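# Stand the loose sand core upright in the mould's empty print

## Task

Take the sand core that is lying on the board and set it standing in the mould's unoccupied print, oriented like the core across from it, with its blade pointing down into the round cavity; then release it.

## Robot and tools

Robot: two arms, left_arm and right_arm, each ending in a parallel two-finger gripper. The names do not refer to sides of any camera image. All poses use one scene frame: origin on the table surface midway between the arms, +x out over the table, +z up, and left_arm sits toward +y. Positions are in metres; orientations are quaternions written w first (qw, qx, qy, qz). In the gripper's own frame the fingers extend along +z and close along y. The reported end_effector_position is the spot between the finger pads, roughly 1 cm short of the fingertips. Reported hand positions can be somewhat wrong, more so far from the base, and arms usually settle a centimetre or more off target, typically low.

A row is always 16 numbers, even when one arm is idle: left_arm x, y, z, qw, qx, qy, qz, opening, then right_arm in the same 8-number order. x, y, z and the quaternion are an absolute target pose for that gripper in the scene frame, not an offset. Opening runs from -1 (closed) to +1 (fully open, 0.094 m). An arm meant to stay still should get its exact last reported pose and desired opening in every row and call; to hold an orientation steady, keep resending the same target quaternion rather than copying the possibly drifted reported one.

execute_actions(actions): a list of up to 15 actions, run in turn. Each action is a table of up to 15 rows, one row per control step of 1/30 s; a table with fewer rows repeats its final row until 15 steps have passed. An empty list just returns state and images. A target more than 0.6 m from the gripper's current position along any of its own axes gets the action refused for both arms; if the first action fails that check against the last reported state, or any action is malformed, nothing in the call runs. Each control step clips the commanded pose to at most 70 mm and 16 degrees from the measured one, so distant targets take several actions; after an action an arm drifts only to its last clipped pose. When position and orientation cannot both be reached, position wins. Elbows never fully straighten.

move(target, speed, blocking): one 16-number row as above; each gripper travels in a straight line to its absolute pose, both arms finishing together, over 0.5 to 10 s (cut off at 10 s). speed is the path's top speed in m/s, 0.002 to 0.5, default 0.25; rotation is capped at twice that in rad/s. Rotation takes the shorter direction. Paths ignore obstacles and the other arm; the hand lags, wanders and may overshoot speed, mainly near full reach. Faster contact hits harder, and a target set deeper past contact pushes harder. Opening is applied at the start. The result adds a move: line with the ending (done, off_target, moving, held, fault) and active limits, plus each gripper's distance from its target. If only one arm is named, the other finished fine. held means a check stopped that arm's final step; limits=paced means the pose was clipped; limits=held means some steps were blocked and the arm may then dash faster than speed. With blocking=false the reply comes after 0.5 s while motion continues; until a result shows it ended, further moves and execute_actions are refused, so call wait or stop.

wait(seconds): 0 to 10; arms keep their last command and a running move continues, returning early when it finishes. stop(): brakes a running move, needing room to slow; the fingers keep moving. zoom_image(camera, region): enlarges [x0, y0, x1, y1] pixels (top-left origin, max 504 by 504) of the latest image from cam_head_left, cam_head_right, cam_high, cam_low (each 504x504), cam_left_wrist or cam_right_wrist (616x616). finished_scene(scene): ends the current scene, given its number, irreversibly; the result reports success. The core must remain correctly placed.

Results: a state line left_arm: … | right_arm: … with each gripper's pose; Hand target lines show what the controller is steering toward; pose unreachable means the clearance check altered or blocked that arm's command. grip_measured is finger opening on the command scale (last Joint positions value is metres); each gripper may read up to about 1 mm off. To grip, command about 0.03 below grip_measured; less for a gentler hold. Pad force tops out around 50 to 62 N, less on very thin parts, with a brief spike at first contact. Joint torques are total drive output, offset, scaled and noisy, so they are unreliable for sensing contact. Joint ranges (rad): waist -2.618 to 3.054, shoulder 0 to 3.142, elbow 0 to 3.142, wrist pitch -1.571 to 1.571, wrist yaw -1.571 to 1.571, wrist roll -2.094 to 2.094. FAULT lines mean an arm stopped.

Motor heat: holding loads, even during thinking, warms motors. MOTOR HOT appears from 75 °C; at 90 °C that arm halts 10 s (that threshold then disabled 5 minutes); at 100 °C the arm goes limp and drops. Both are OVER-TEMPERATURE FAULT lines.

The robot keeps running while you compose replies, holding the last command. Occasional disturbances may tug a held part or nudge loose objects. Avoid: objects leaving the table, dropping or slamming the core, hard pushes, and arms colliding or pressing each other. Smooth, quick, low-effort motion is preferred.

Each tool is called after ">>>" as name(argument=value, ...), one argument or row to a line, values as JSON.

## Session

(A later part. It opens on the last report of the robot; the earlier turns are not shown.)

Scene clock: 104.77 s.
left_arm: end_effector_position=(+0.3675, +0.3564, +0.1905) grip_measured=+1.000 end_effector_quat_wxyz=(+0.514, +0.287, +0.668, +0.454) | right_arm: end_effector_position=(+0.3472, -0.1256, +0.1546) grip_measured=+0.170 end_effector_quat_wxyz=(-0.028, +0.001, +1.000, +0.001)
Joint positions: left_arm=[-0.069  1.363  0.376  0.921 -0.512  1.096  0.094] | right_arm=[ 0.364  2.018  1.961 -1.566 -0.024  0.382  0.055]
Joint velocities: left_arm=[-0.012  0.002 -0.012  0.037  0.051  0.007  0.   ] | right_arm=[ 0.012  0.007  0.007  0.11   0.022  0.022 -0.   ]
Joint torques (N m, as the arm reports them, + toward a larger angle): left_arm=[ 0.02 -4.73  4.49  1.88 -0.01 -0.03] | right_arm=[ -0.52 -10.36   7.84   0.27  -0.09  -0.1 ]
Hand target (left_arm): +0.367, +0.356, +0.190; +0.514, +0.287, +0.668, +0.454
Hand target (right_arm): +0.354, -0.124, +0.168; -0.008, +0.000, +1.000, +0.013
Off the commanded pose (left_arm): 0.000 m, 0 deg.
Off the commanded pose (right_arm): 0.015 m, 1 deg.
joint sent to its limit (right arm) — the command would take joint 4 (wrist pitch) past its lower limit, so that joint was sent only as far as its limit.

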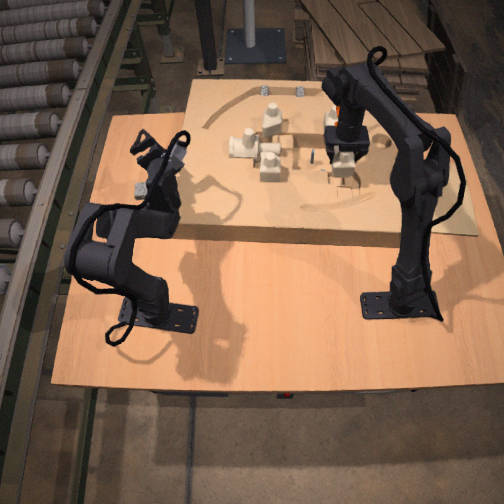

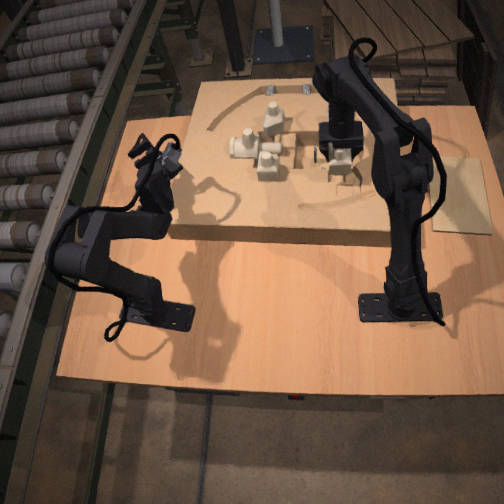

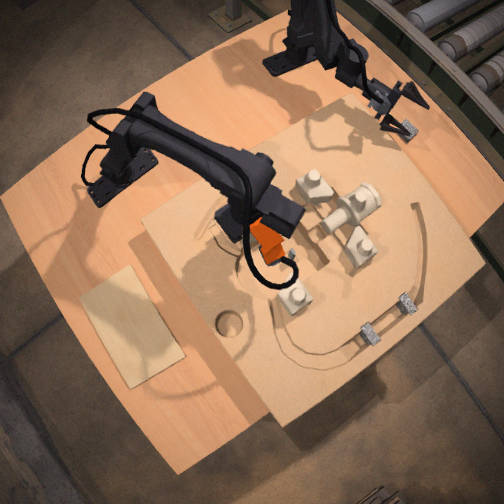

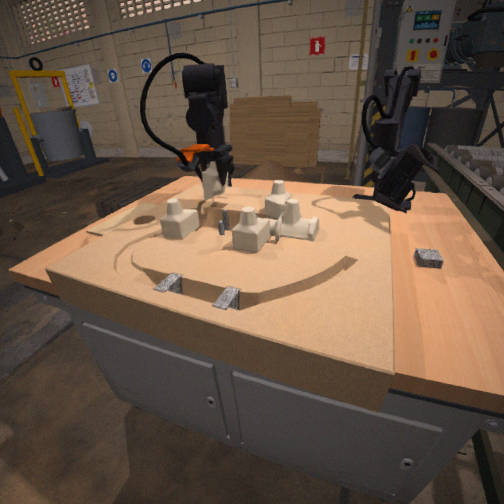

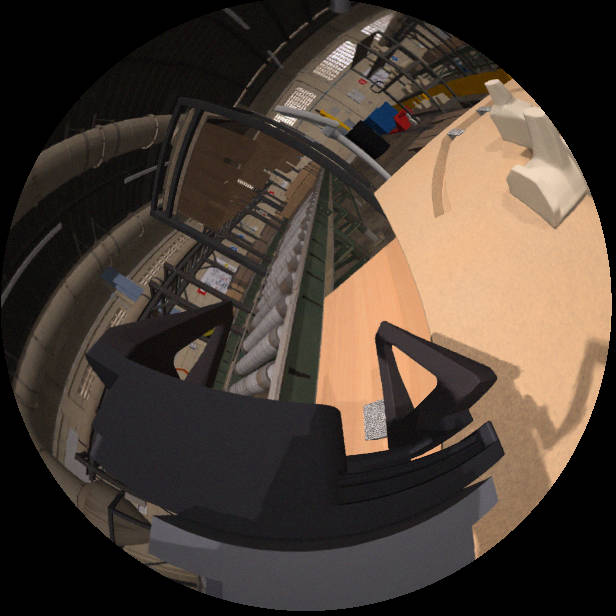

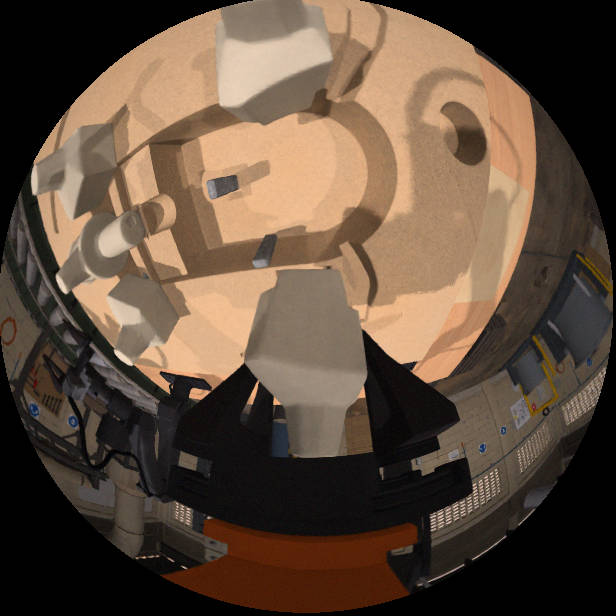

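>>> execute_actions(
  actions=[
    [[0.3675,0.3564,0.1905,0.514,0.287,0.668,0.454,1,0.358,-0.119,0.166,-0.05,0,1,0,0.125]],
    [[0.3675,0.3564,0.1905,0.514,0.287,0.668,0.454,1,0.362,-0.116,0.158,-0.06,0,0.998,0,0.125]],
    [[0.3675,0.3564,0.1905,0.514,0.287,0.668,0.454,1,0.362,-0.116,0.158,-0.06,0,0.998,0,0.125]],
  ],
)

>>> zoom_image(
  camera="cam_head_left",
  region=[290,110,410,230],
)

>>> zoom_image(
  camera="cam_low",
  region=[170,130,270,230],
)

>>> zoom_image(
  camera="cam_right_wrist",
  region=[180,120,440,380],
)

Scene clock: 119.27 s.
left_arm: end_effector_position=(+0.3675, +0.3564, +0.1905) grip_measured=+1.000 end_effector_quat_wxyz=(+0.514, +0.287, +0.668, +0.454) | right_arm: end_effector_position=(+0.3557, -0.1194, +0.1441) grip_measured=+0.170 end_effector_quat_wxyz=(-0.038, +0.001, +0.999, +0.006)
Joint positions: left_arm=[-0.069  1.363  0.376  0.921 -0.512  1.096  0.094] | right_arm=[ 0.364  2.073  2.    -1.563 -0.038  0.382  0.055]
Joint velocities: left_arm=[-0.007 -0.012 -0.002  0.022 -0.066  0.022  0.   ] | right_arm=[-0.007 -0.002 -0.002  0.051 -0.066 -0.022  0.   ]
Joint torques (N m, as the arm reports them, + toward a larger angle): left_arm=[ 0.04 -4.73  4.57  1.88 -0.02 -0.03] | right_arm=[ -0.17 -10.74   8.09   0.22  -0.11  -0.05]
Hand target (left_arm): +0.367, +0.356, +0.190; +0.514, +0.287, +0.668, +0.454
Hand target (right_arm): +0.361, -0.116, +0.158; -0.017, +0.001, +1.000, +0.017
Off the commanded pose (left_arm): 0.000 m, 0 deg.
Off the commanded pose (right_arm): 0.016 m, 3 deg.
joint sent to its limit (right arm) — the command would take joint 4 (wrist pitch) past its lower limit, so that joint was sent only as far as its limit.

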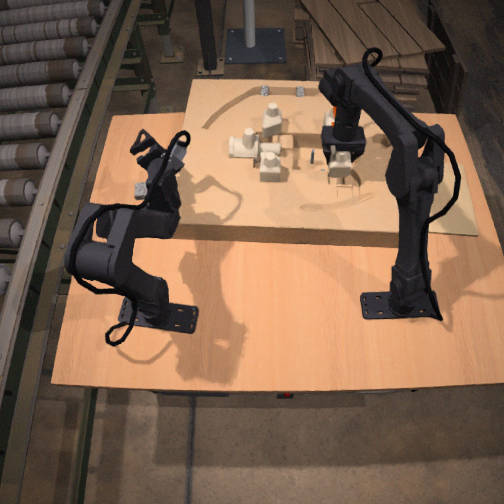

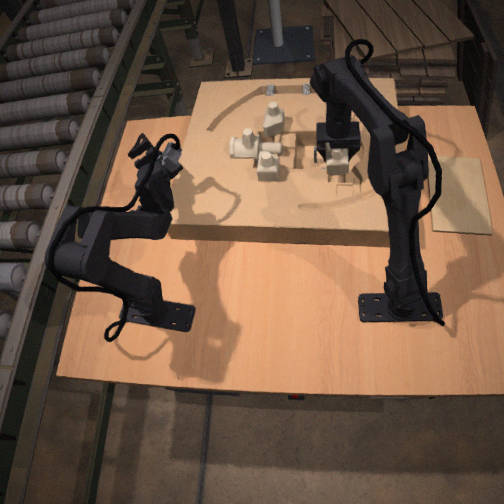

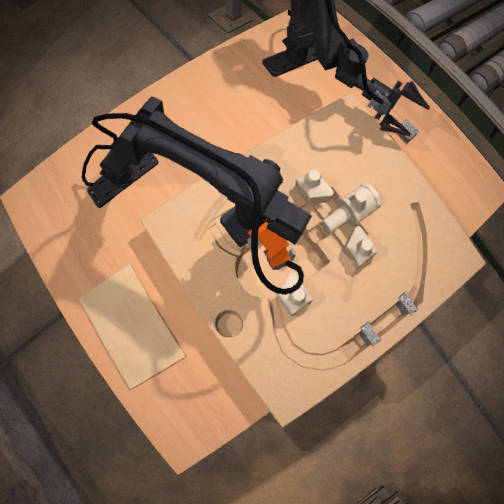

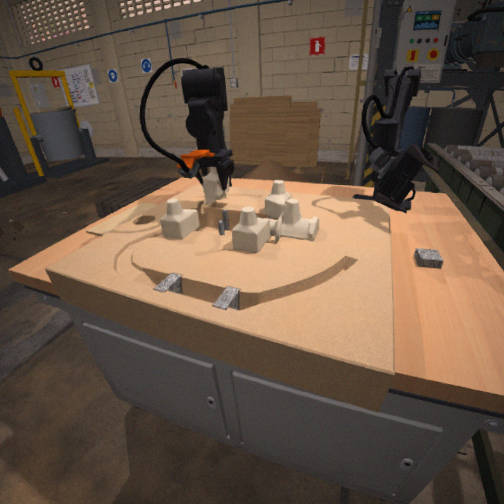

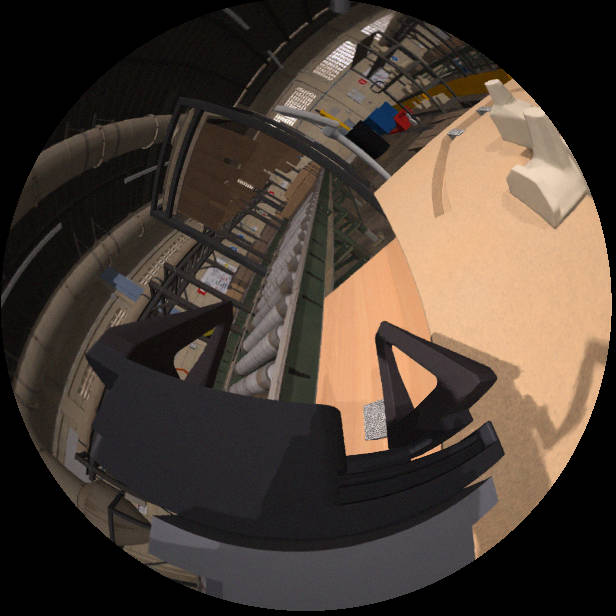

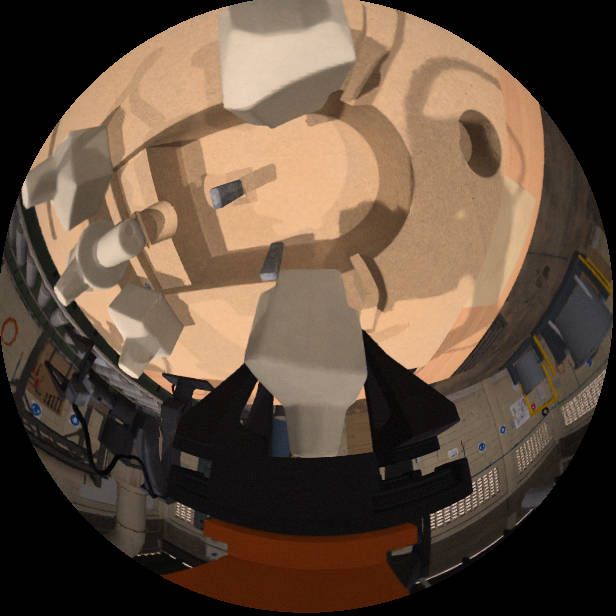

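Region (290, 110, 410, 230) of cam_head_left's 504x504 image, scaled by 4.200, with more detail than that image has.

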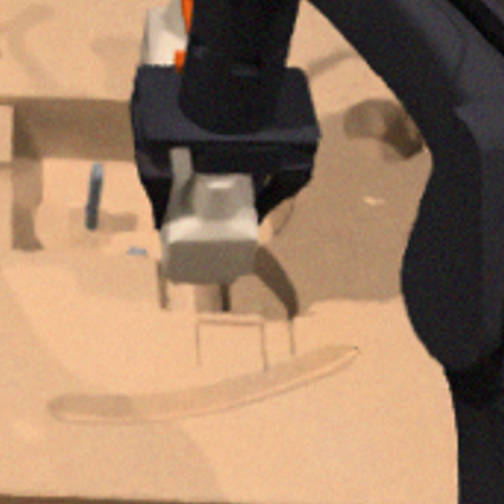

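Region (170, 130, 270, 230) of cam_low's 504x504 image, scaled by 5.040, with more detail than that image has.

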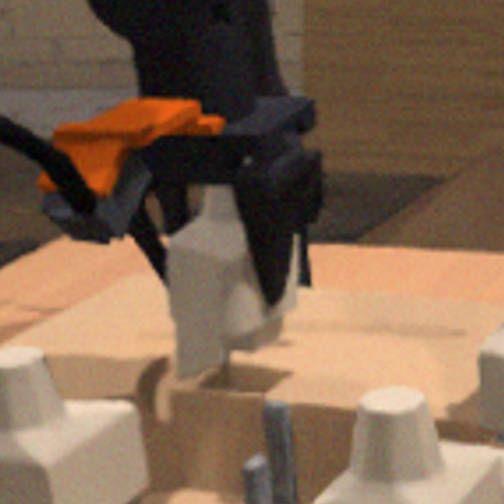

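Region (180, 120, 440, 380) of cam_right_wrist's 616x616 image, scaled by 1.938, with more detail than that image has.

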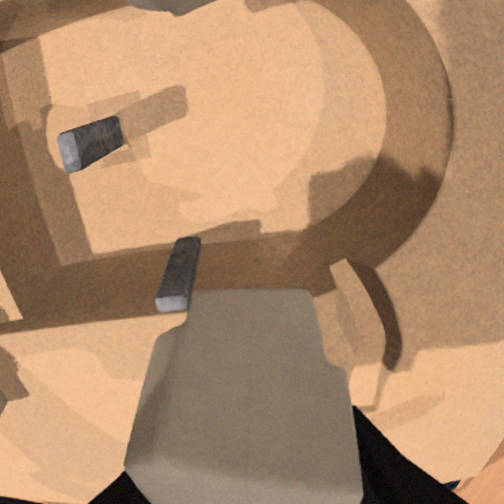

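>>> execute_actions(
  actions=[
    [[0.3675,0.3564,0.1905,0.514,0.287,0.668,0.454,1,0.362,-0.114,0.152,-0.06,0,0.998,0,0.125]],
    [[0.3675,0.3564,0.1905,0.514,0.287,0.668,0.454,1,0.362,-0.114,0.146,-0.07,0,0.998,0,0.125]],
    [[0.3675,0.3564,0.1905,0.514,0.287,0.668,0.454,1,0.362,-0.114,0.146,-0.07,0,0.998,0,0.125]],
  ],
)

>>> zoom_image(
  camera="cam_head_left",
  region=[290,110,410,230],
)

>>> zoom_image(
  camera="cam_low",
  region=[170,130,270,230],
)

>>> zoom_image(
  camera="cam_right_wrist",
  region=[180,120,440,380],
)

Scene clock: 126.20 s.
left_arm: end_effector_position=(+0.3675, +0.3564, +0.1905) grip_measured=+1.000 end_effector_quat_wxyz=(+0.514, +0.287, +0.668, +0.454) | right_arm: end_effector_position=(+0.3559, -0.1180, +0.1323) grip_measured=+0.170 end_effector_quat_wxyz=(-0.054, +0.002, +0.999, +0.003)
Joint positions: left_arm=[-0.069  1.363  0.376  0.921 -0.512  1.096  0.094] | right_arm=[ 0.364  2.106  2.    -1.563 -0.045  0.382  0.055]
Joint velocities: left_arm=[-0.007 -0.007 -0.007  0.051 -0.037 -0.022  0.   ] | right_arm=[-0.012  0.012  0.002 -0.007 -0.037 -0.051  0.001]
Joint torques (N m, as the arm reports them, + toward a larger angle): left_arm=[ 0.02 -4.68  4.54  1.87 -0.02 -0.02] | right_arm=[ -0.07 -11.2    7.9    0.15  -0.12  -0.05]
Hand target (left_arm): +0.367, +0.356, +0.190; +0.514, +0.287, +0.668, +0.454
Hand target (right_arm): +0.361, -0.114, +0.146; -0.034, +0.001, +0.999, +0.015
Off the commanded pose (left_arm): 0.000 m, 0 deg.
Off the commanded pose (right_arm): 0.016 m, 2 deg.
joint sent to its limit (right arm) — the command would take joint 4 (wrist pitch) past its lower limit, so that joint was sent only as far as its limit.

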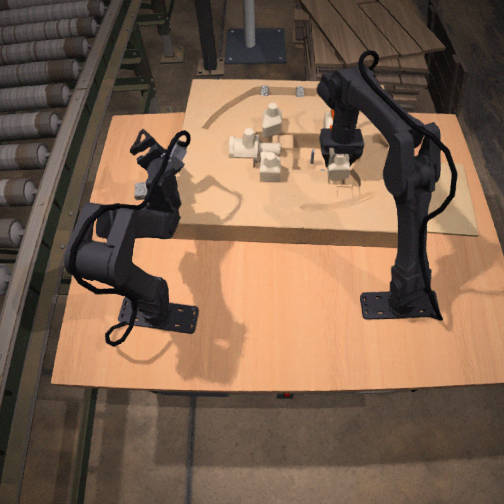

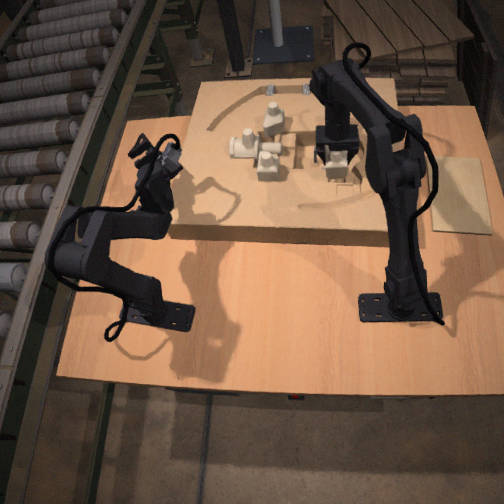

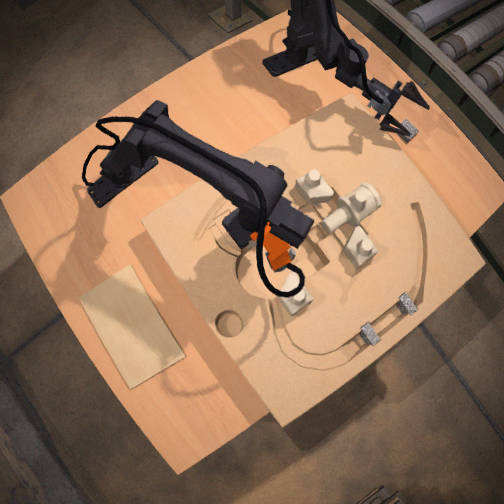

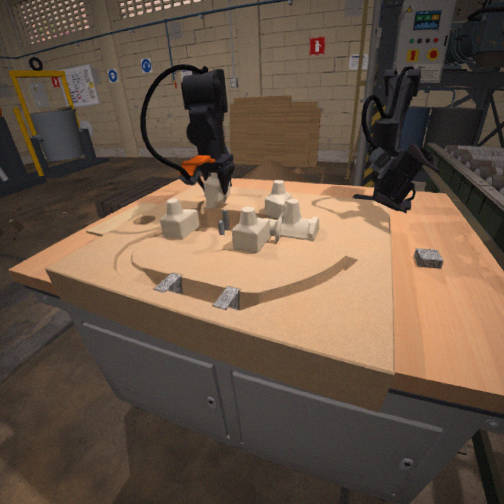

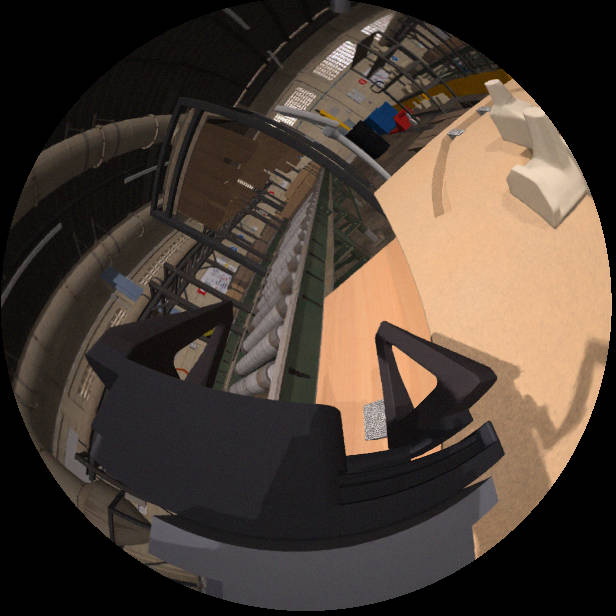

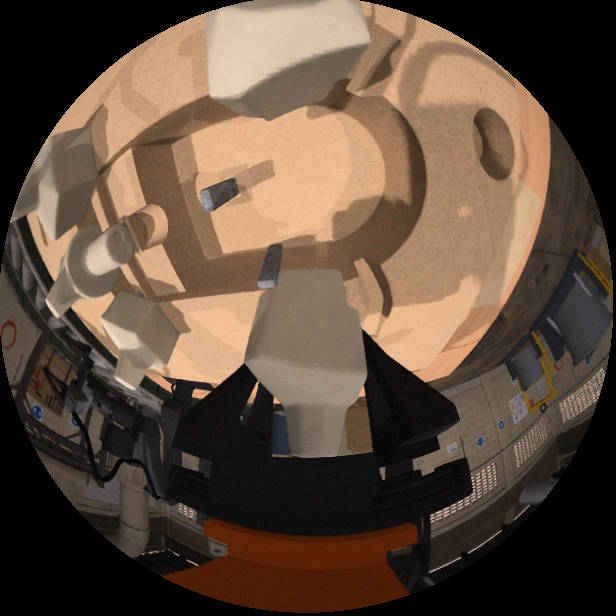

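Region (290, 110, 410, 230) of cam_head_left's 504x504 image, scaled by 4.200, with more detail than that image has.

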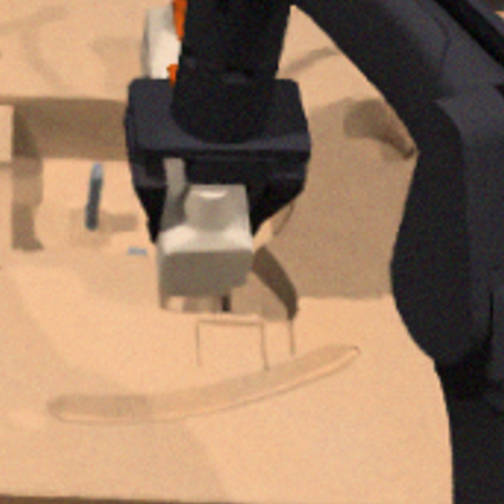

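Region (170, 130, 270, 230) of cam_low's 504x504 image, scaled by 5.040, with more detail than that image has.

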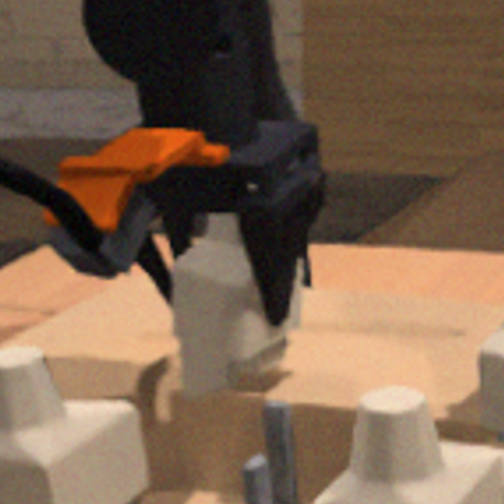

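Region (180, 120, 440, 380) of cam_right_wrist's 616x616 image, scaled by 1.938, with more detail than that image has.

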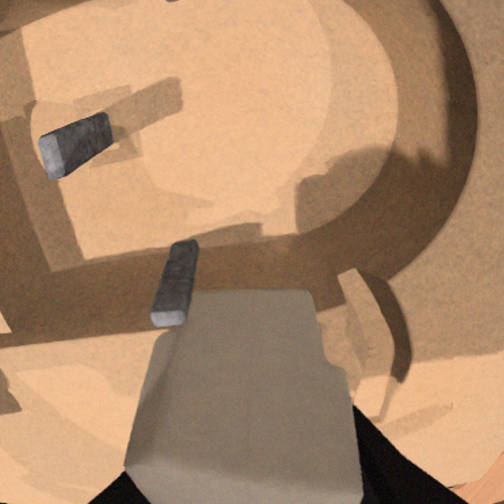

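>>> execute_actions(
  actions=[
    [[0.3675,0.3564,0.1905,0.514,0.287,0.668,0.454,1,0.362,-0.114,0.141,-0.07,0,0.998,0,0.125]],
    [[0.3675,0.3564,0.1905,0.514,0.287,0.668,0.454,1,0.362,-0.114,0.136,-0.08,0,0.997,0,0.125]],
    [[0.3675,0.3564,0.1905,0.514,0.287,0.668,0.454,1,0.362,-0.114,0.136,-0.08,0,0.997,0,0.125]],
  ],
)

>>> zoom_image(
  camera="cam_head_left",
  region=[290,110,410,230],
)

>>> zoom_image(
  camera="cam_low",
  region=[170,130,270,230],
)

>>> zoom_image(
  camera="cam_right_wrist",
  region=[180,120,440,380],
)

Scene clock: 133.20 s.
left_arm: end_effector_position=(+0.3675, +0.3564, +0.1905) grip_measured=+1.000 end_effector_quat_wxyz=(+0.514, +0.287, +0.668, +0.454) | right_arm: end_effector_position=(+0.3556, -0.1169, +0.1239) grip_measured=+0.170 end_effector_quat_wxyz=(-0.066, +0.002, +0.998, +0.001)
Joint positions: left_arm=[-0.069  1.363  0.376  0.921 -0.512  1.096  0.094] | right_arm=[ 0.364  2.13   2.    -1.563 -0.052  0.382  0.055]
Joint velocities: left_arm=[ 0.002 -0.002 -0.017 -0.037 -0.066 -0.051  0.   ] | right_arm=[ 0.007  0.002 -0.012 -0.051  0.022 -0.022 -0.001]
Joint torques (N m, as the arm reports them, + toward a larger angle): left_arm=[ 0.05 -4.76  4.47  1.89 -0.01 -0.02] | right_arm=[ -0.32 -11.14   7.77   0.1   -0.13  -0.09]
Hand target (left_arm): +0.367, +0.356, +0.190; +0.514, +0.287, +0.668, +0.454
Hand target (right_arm): +0.362, -0.114, +0.136; -0.049, +0.001, +0.999, +0.013
Off the commanded pose (left_arm): 0.000 m, 0 deg.
Off the commanded pose (right_arm): 0.014 m, 2 deg.
joint sent to its limit (right arm) — the command would take joint 4 (wrist pitch) past its lower limit, so that joint was sent only as far as its limit.

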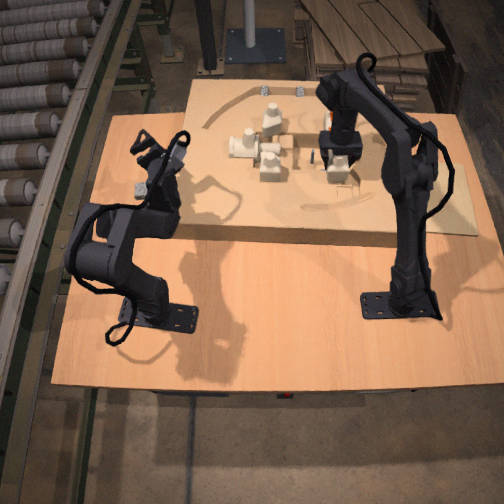

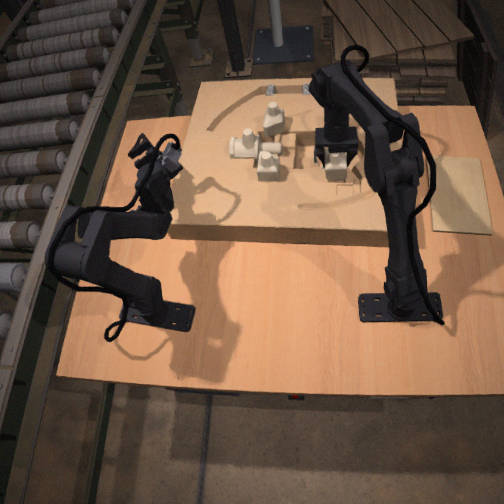

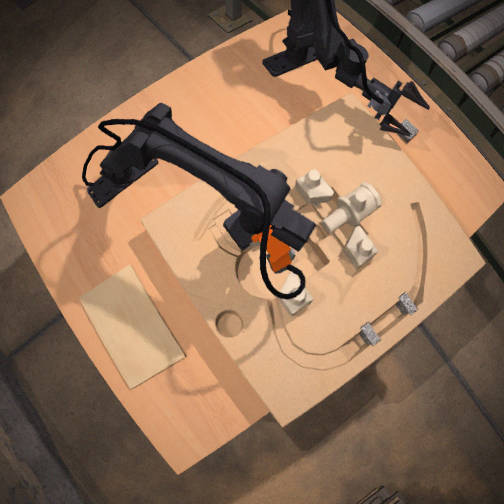

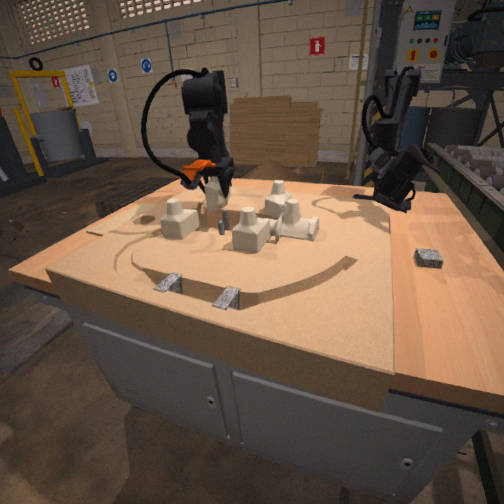

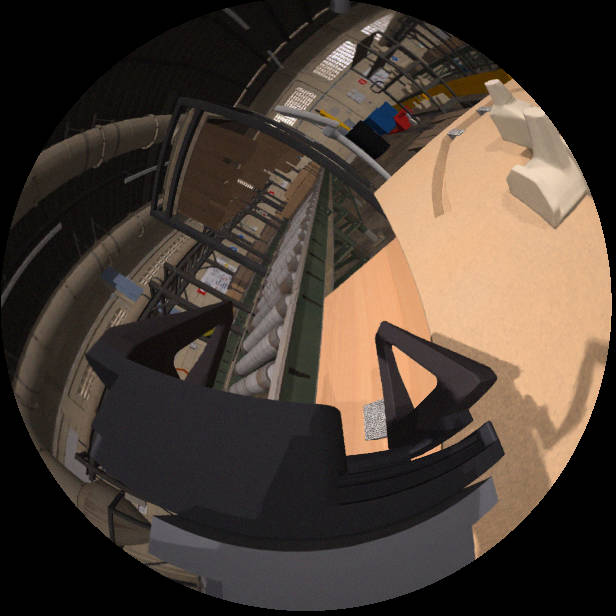

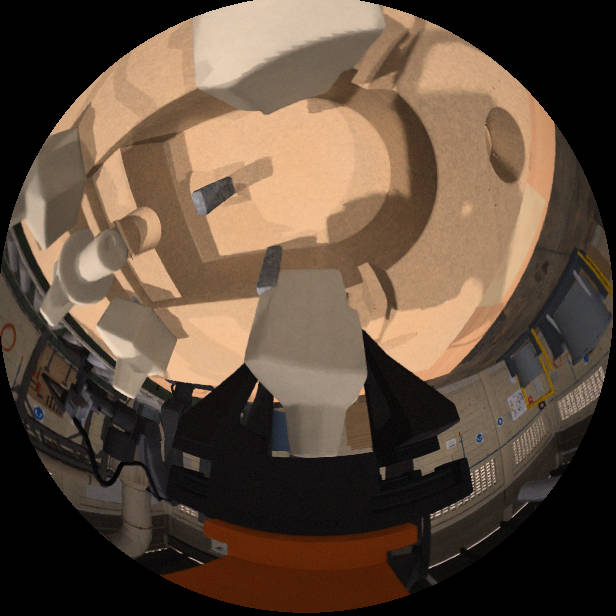

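Region (290, 110, 410, 230) of cam_head_left's 504x504 image, scaled by 4.200, with more detail than that image has.

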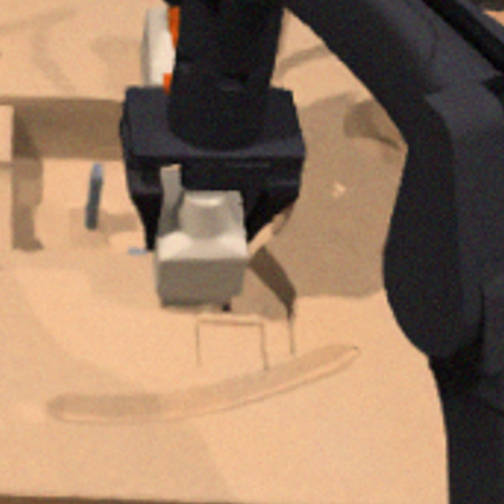

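Region (170, 130, 270, 230) of cam_low's 504x504 image, scaled by 5.040, with more detail than that image has.

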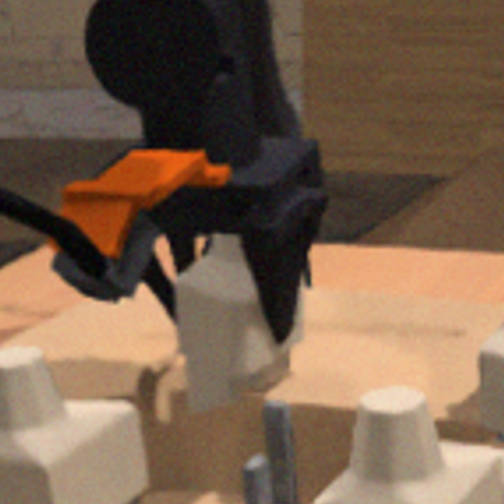

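Region (180, 120, 440, 380) of cam_right_wrist's 616x616 image, scaled by 1.938, with more detail than that image has.

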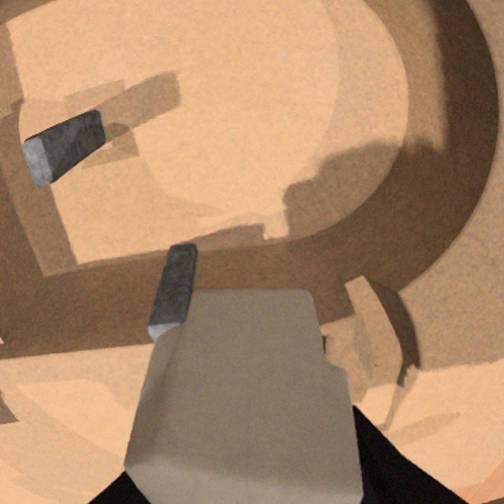

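>>> execute_actions(
  actions=[
    [[0.3675,0.3564,0.1905,0.514,0.287,0.668,0.454,1,0.362,-0.113,0.131,-0.085,0,0.996,0,0.125]],
    [[0.3675,0.3564,0.1905,0.514,0.287,0.668,0.454,1,0.362,-0.113,0.126,-0.087,0,0.996,0,0.125]],
    [[0.3675,0.3564,0.1905,0.514,0.287,0.668,0.454,1,0.362,-0.113,0.126,-0.087,0,0.996,0,0.125]],
  ],
)

>>> zoom_image(
  camera="cam_head_left",
  region=[290,110,410,230],
)

>>> zoom_image(
  camera="cam_low",
  region=[170,130,270,230],
)

>>> zoom_image(
  camera="cam_right_wrist",
  region=[180,120,440,380],
)

Scene clock: 140.27 s.
left_arm: end_effector_position=(+0.3675, +0.3564, +0.1905) grip_measured=+1.000 end_effector_quat_wxyz=(+0.514, +0.287, +0.668, +0.454) | right_arm: end_effector_position=(+0.3556, -0.1165, +0.1149) grip_measured=+0.170 end_effector_quat_wxyz=(-0.078, +0.002, +0.997, -0.002)
Joint positions: left_arm=[-0.069  1.363  0.376  0.921 -0.512  1.096  0.094] | right_arm=[ 0.364  2.154  2.    -1.563 -0.054  0.382  0.055]
Joint velocities: left_arm=[ 0.002 -0.007 -0.007  0.051 -0.007 -0.066  0.   ] | right_arm=[-0.012 -0.002  0.007  0.037 -0.022  0.066  0.001]
Joint torques (N m, as the arm reports them, + toward a larger angle): left_arm=[ 0.05 -4.64  4.46  1.9  -0.02 -0.03] | right_arm=[ -0.31 -11.14   7.74   0.05  -0.16  -0.1 ]
Hand target (left_arm): +0.367, +0.356, +0.190; +0.514, +0.287, +0.668, +0.454
Hand target (right_arm): +0.362, -0.113, +0.126; -0.062, +0.000, +0.998, +0.010
Off the commanded pose (left_arm): 0.000 m, 0 deg.
Off the commanded pose (right_arm): 0.013 m, 1 deg.
joint sent to its limit (right arm) — the command would take joint 4 (wrist pitch) past its lower limit, so that joint was sent only as far as its limit.

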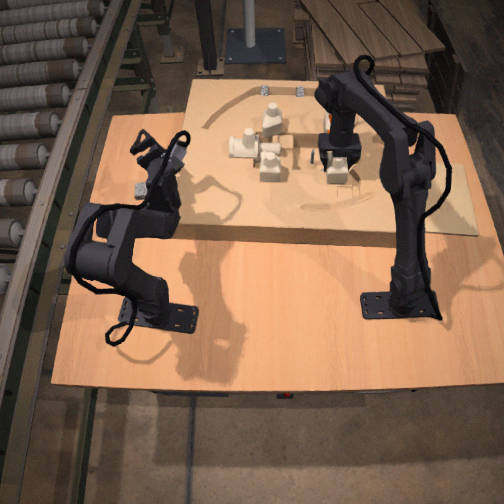

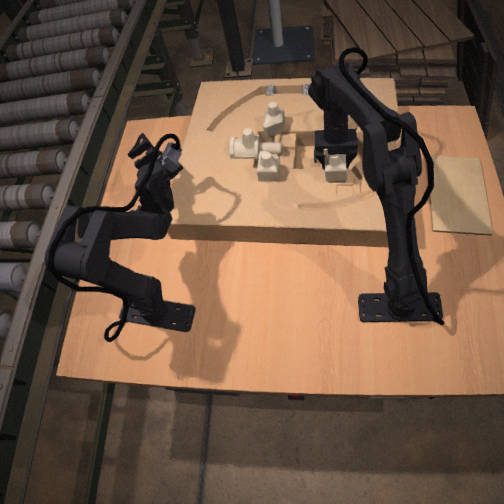

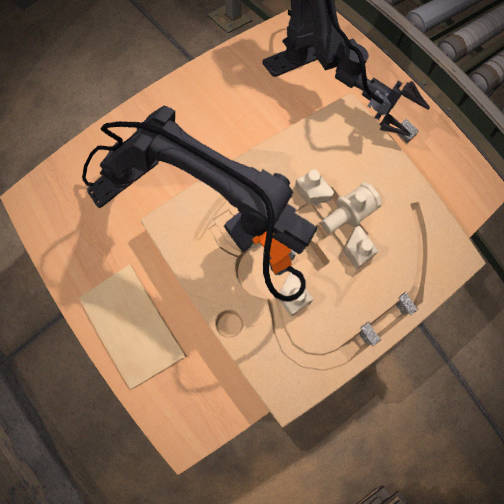

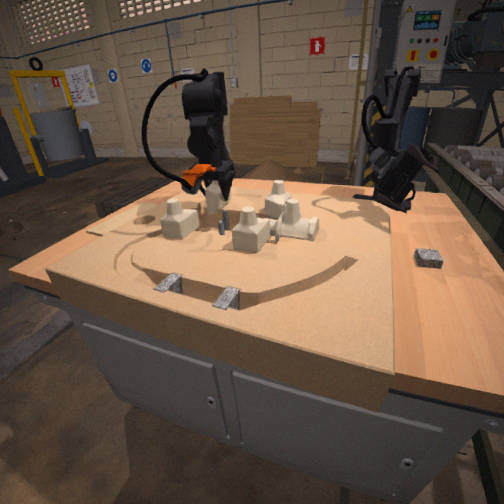

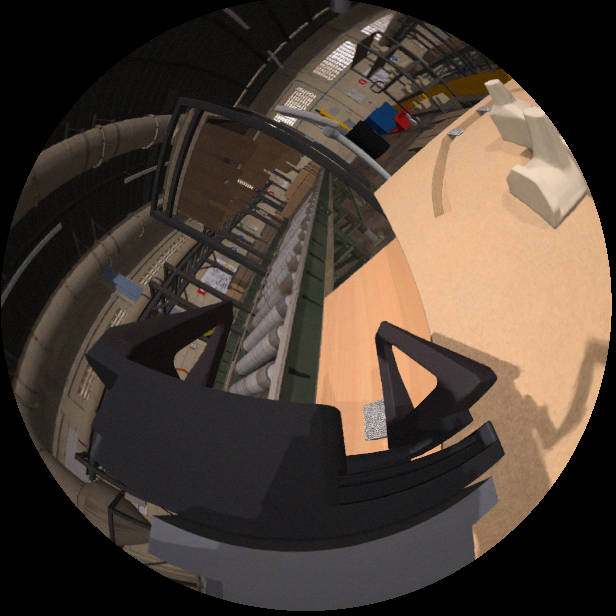

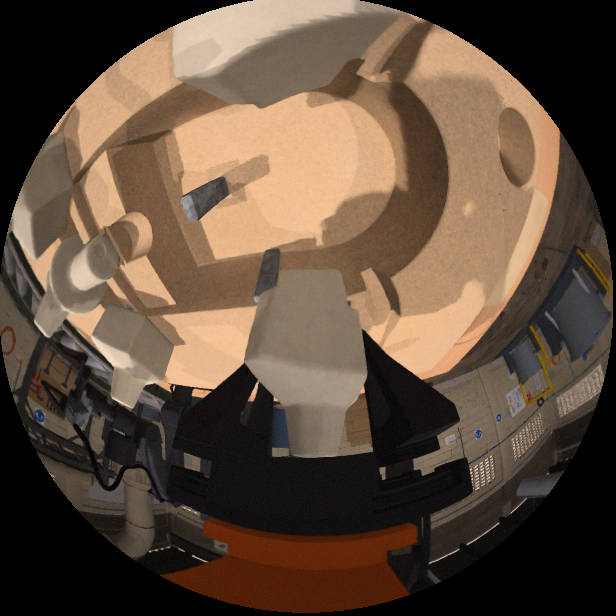

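Region (290, 110, 410, 230) of cam_head_left's 504x504 image, scaled by 4.200, with more detail than that image has.

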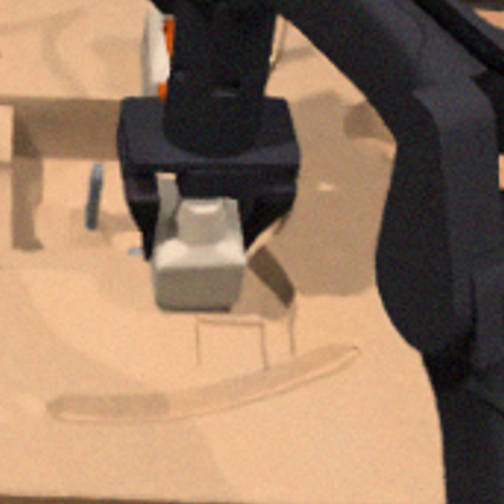

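Region (170, 130, 270, 230) of cam_low's 504x504 image, scaled by 5.040, with more detail than that image has.

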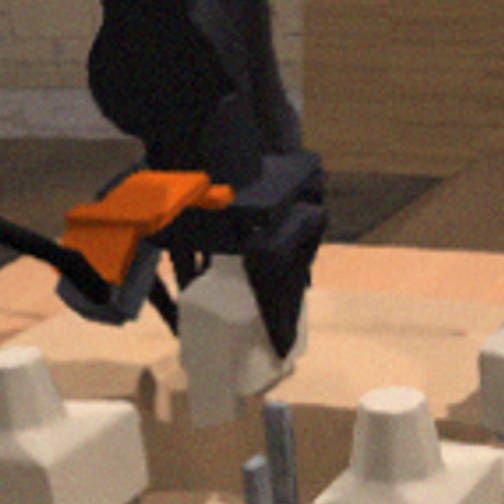

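Region (180, 120, 440, 380) of cam_right_wrist's 616x616 image, scaled by 1.938, with more detail than that image has.

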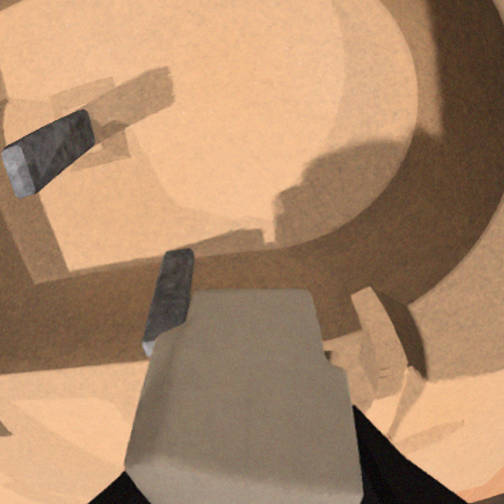

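>>> execute_actions(
  actions=[
    [[0.3675,0.3564,0.1905,0.514,0.287,0.668,0.454,1,0.362,-0.113,0.121,-0.087,0,0.996,0,0.125]],
    [[0.3675,0.3564,0.1905,0.514,0.287,0.668,0.454,1,0.362,-0.113,0.116,-0.087,0,0.996,0,0.125]],
    [[0.3675,0.3564,0.1905,0.514,0.287,0.668,0.454,1,0.362,-0.113,0.116,-0.087,0,0.996,0,0.125]],
  ],
)

>>> zoom_image(
  camera="cam_head_left",
  region=[290,110,410,230],
)

>>> zoom_image(
  camera="cam_low",
  region=[170,130,270,230],
)

>>> zoom_image(
  camera="cam_high",
  region=[220,200,340,320],
)

Scene clock: 145.80 s.
left_arm: end_effector_position=(+0.3675, +0.3564, +0.1905) grip_measured=+1.000 end_effector_quat_wxyz=(+0.514, +0.287, +0.668, +0.454) | right_arm: end_effector_position=(+0.3563, -0.1171, +0.1092) grip_measured=+0.170 end_effector_quat_wxyz=(-0.083, +0.002, +0.996, -0.007)
Joint positions: left_arm=[-0.069  1.363  0.376  0.921 -0.512  1.096  0.094] | right_arm=[ 0.364  2.17   2.    -1.561 -0.049  0.382  0.055]
Joint velocities: left_arm=[-0.012  0.002 -0.017 -0.007  0.022  0.022  0.   ] | right_arm=[-0.007 -0.012 -0.002  0.051  0.007  0.007  0.   ]
Joint torques (N m, as the arm reports them, + toward a larger angle): left_arm=[ 0.04 -4.63  4.53  1.9  -0.01 -0.02] | right_arm=[ -0.29 -10.32   7.75   0.    -0.21  -0.11]
Hand target (left_arm): +0.367, +0.356, +0.191; +0.514, +0.287, +0.668, +0.454
Hand target (right_arm): +0.362, -0.113, +0.116; -0.074, +0.000, +0.997, +0.005
Off the commanded pose (left_arm): 0.000 m, 0 deg.
Off the commanded pose (right_arm): 0.010 m, 1 deg.
joint sent to its limit (right arm) — the command would take joint 4 (wrist pitch) past its lower limit, so that joint was sent only as far as its limit.

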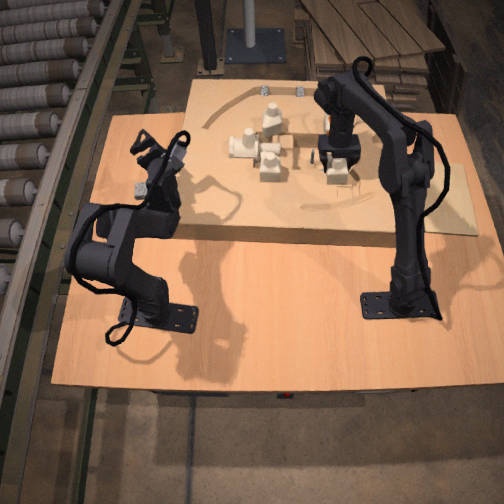

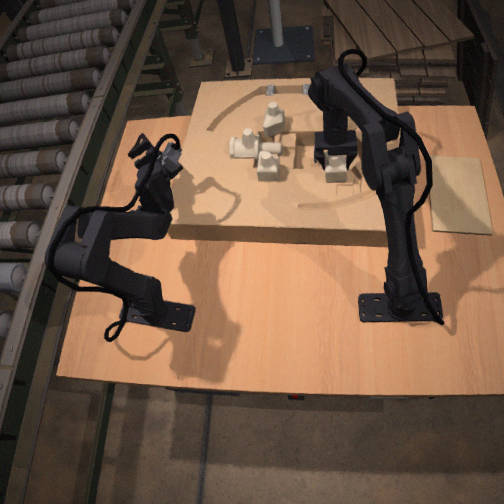

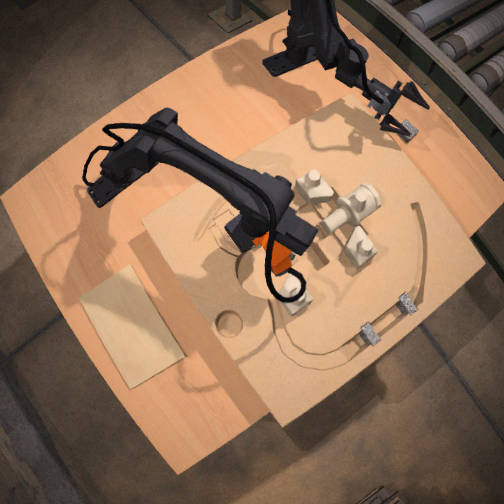

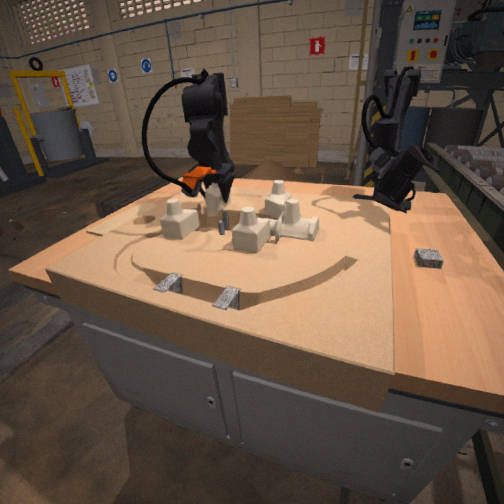

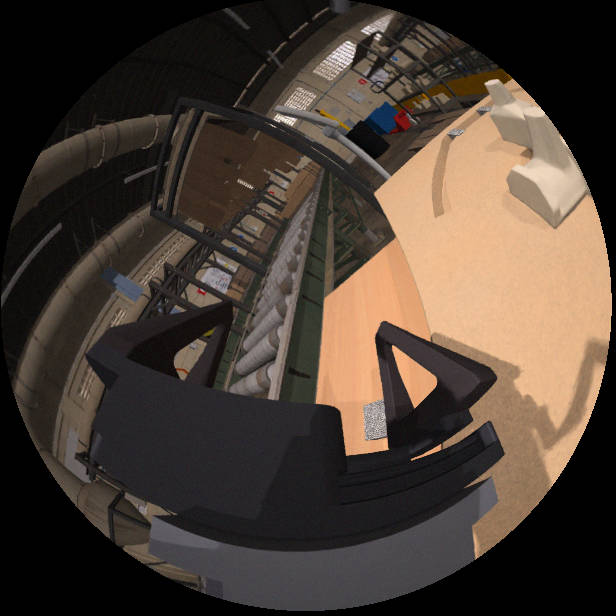

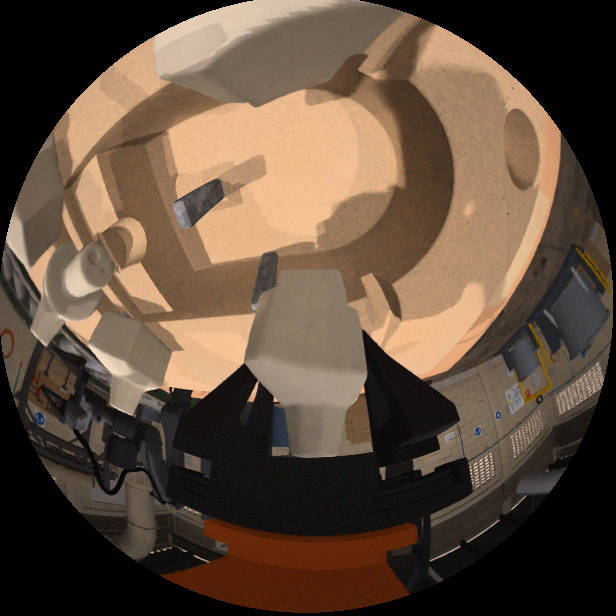

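Region (290, 110, 410, 230) of cam_head_left's 504x504 image, scaled by 4.200, with more detail than that image has.

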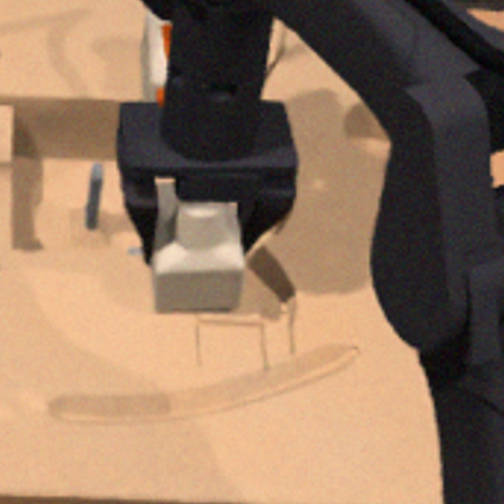

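Region (170, 130, 270, 230) of cam_low's 504x504 image, scaled by 5.040, with more detail than that image has.

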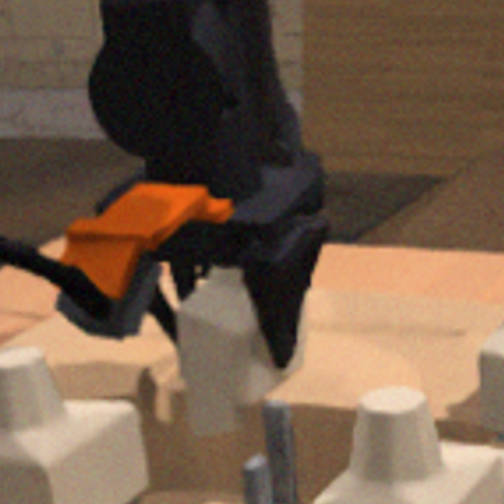

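Region (220, 200, 340, 320) of cam_high's 504x504 image, scaled by 4.200, with more detail than that image has.

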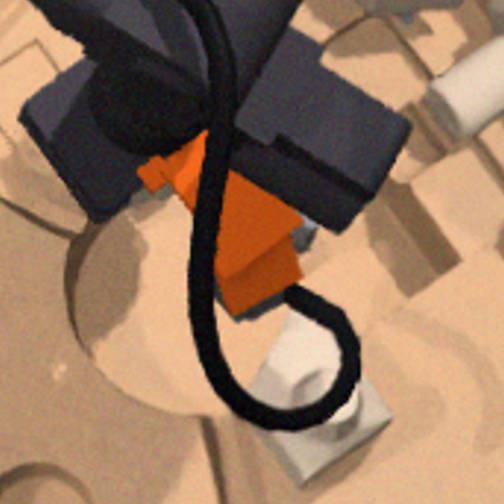

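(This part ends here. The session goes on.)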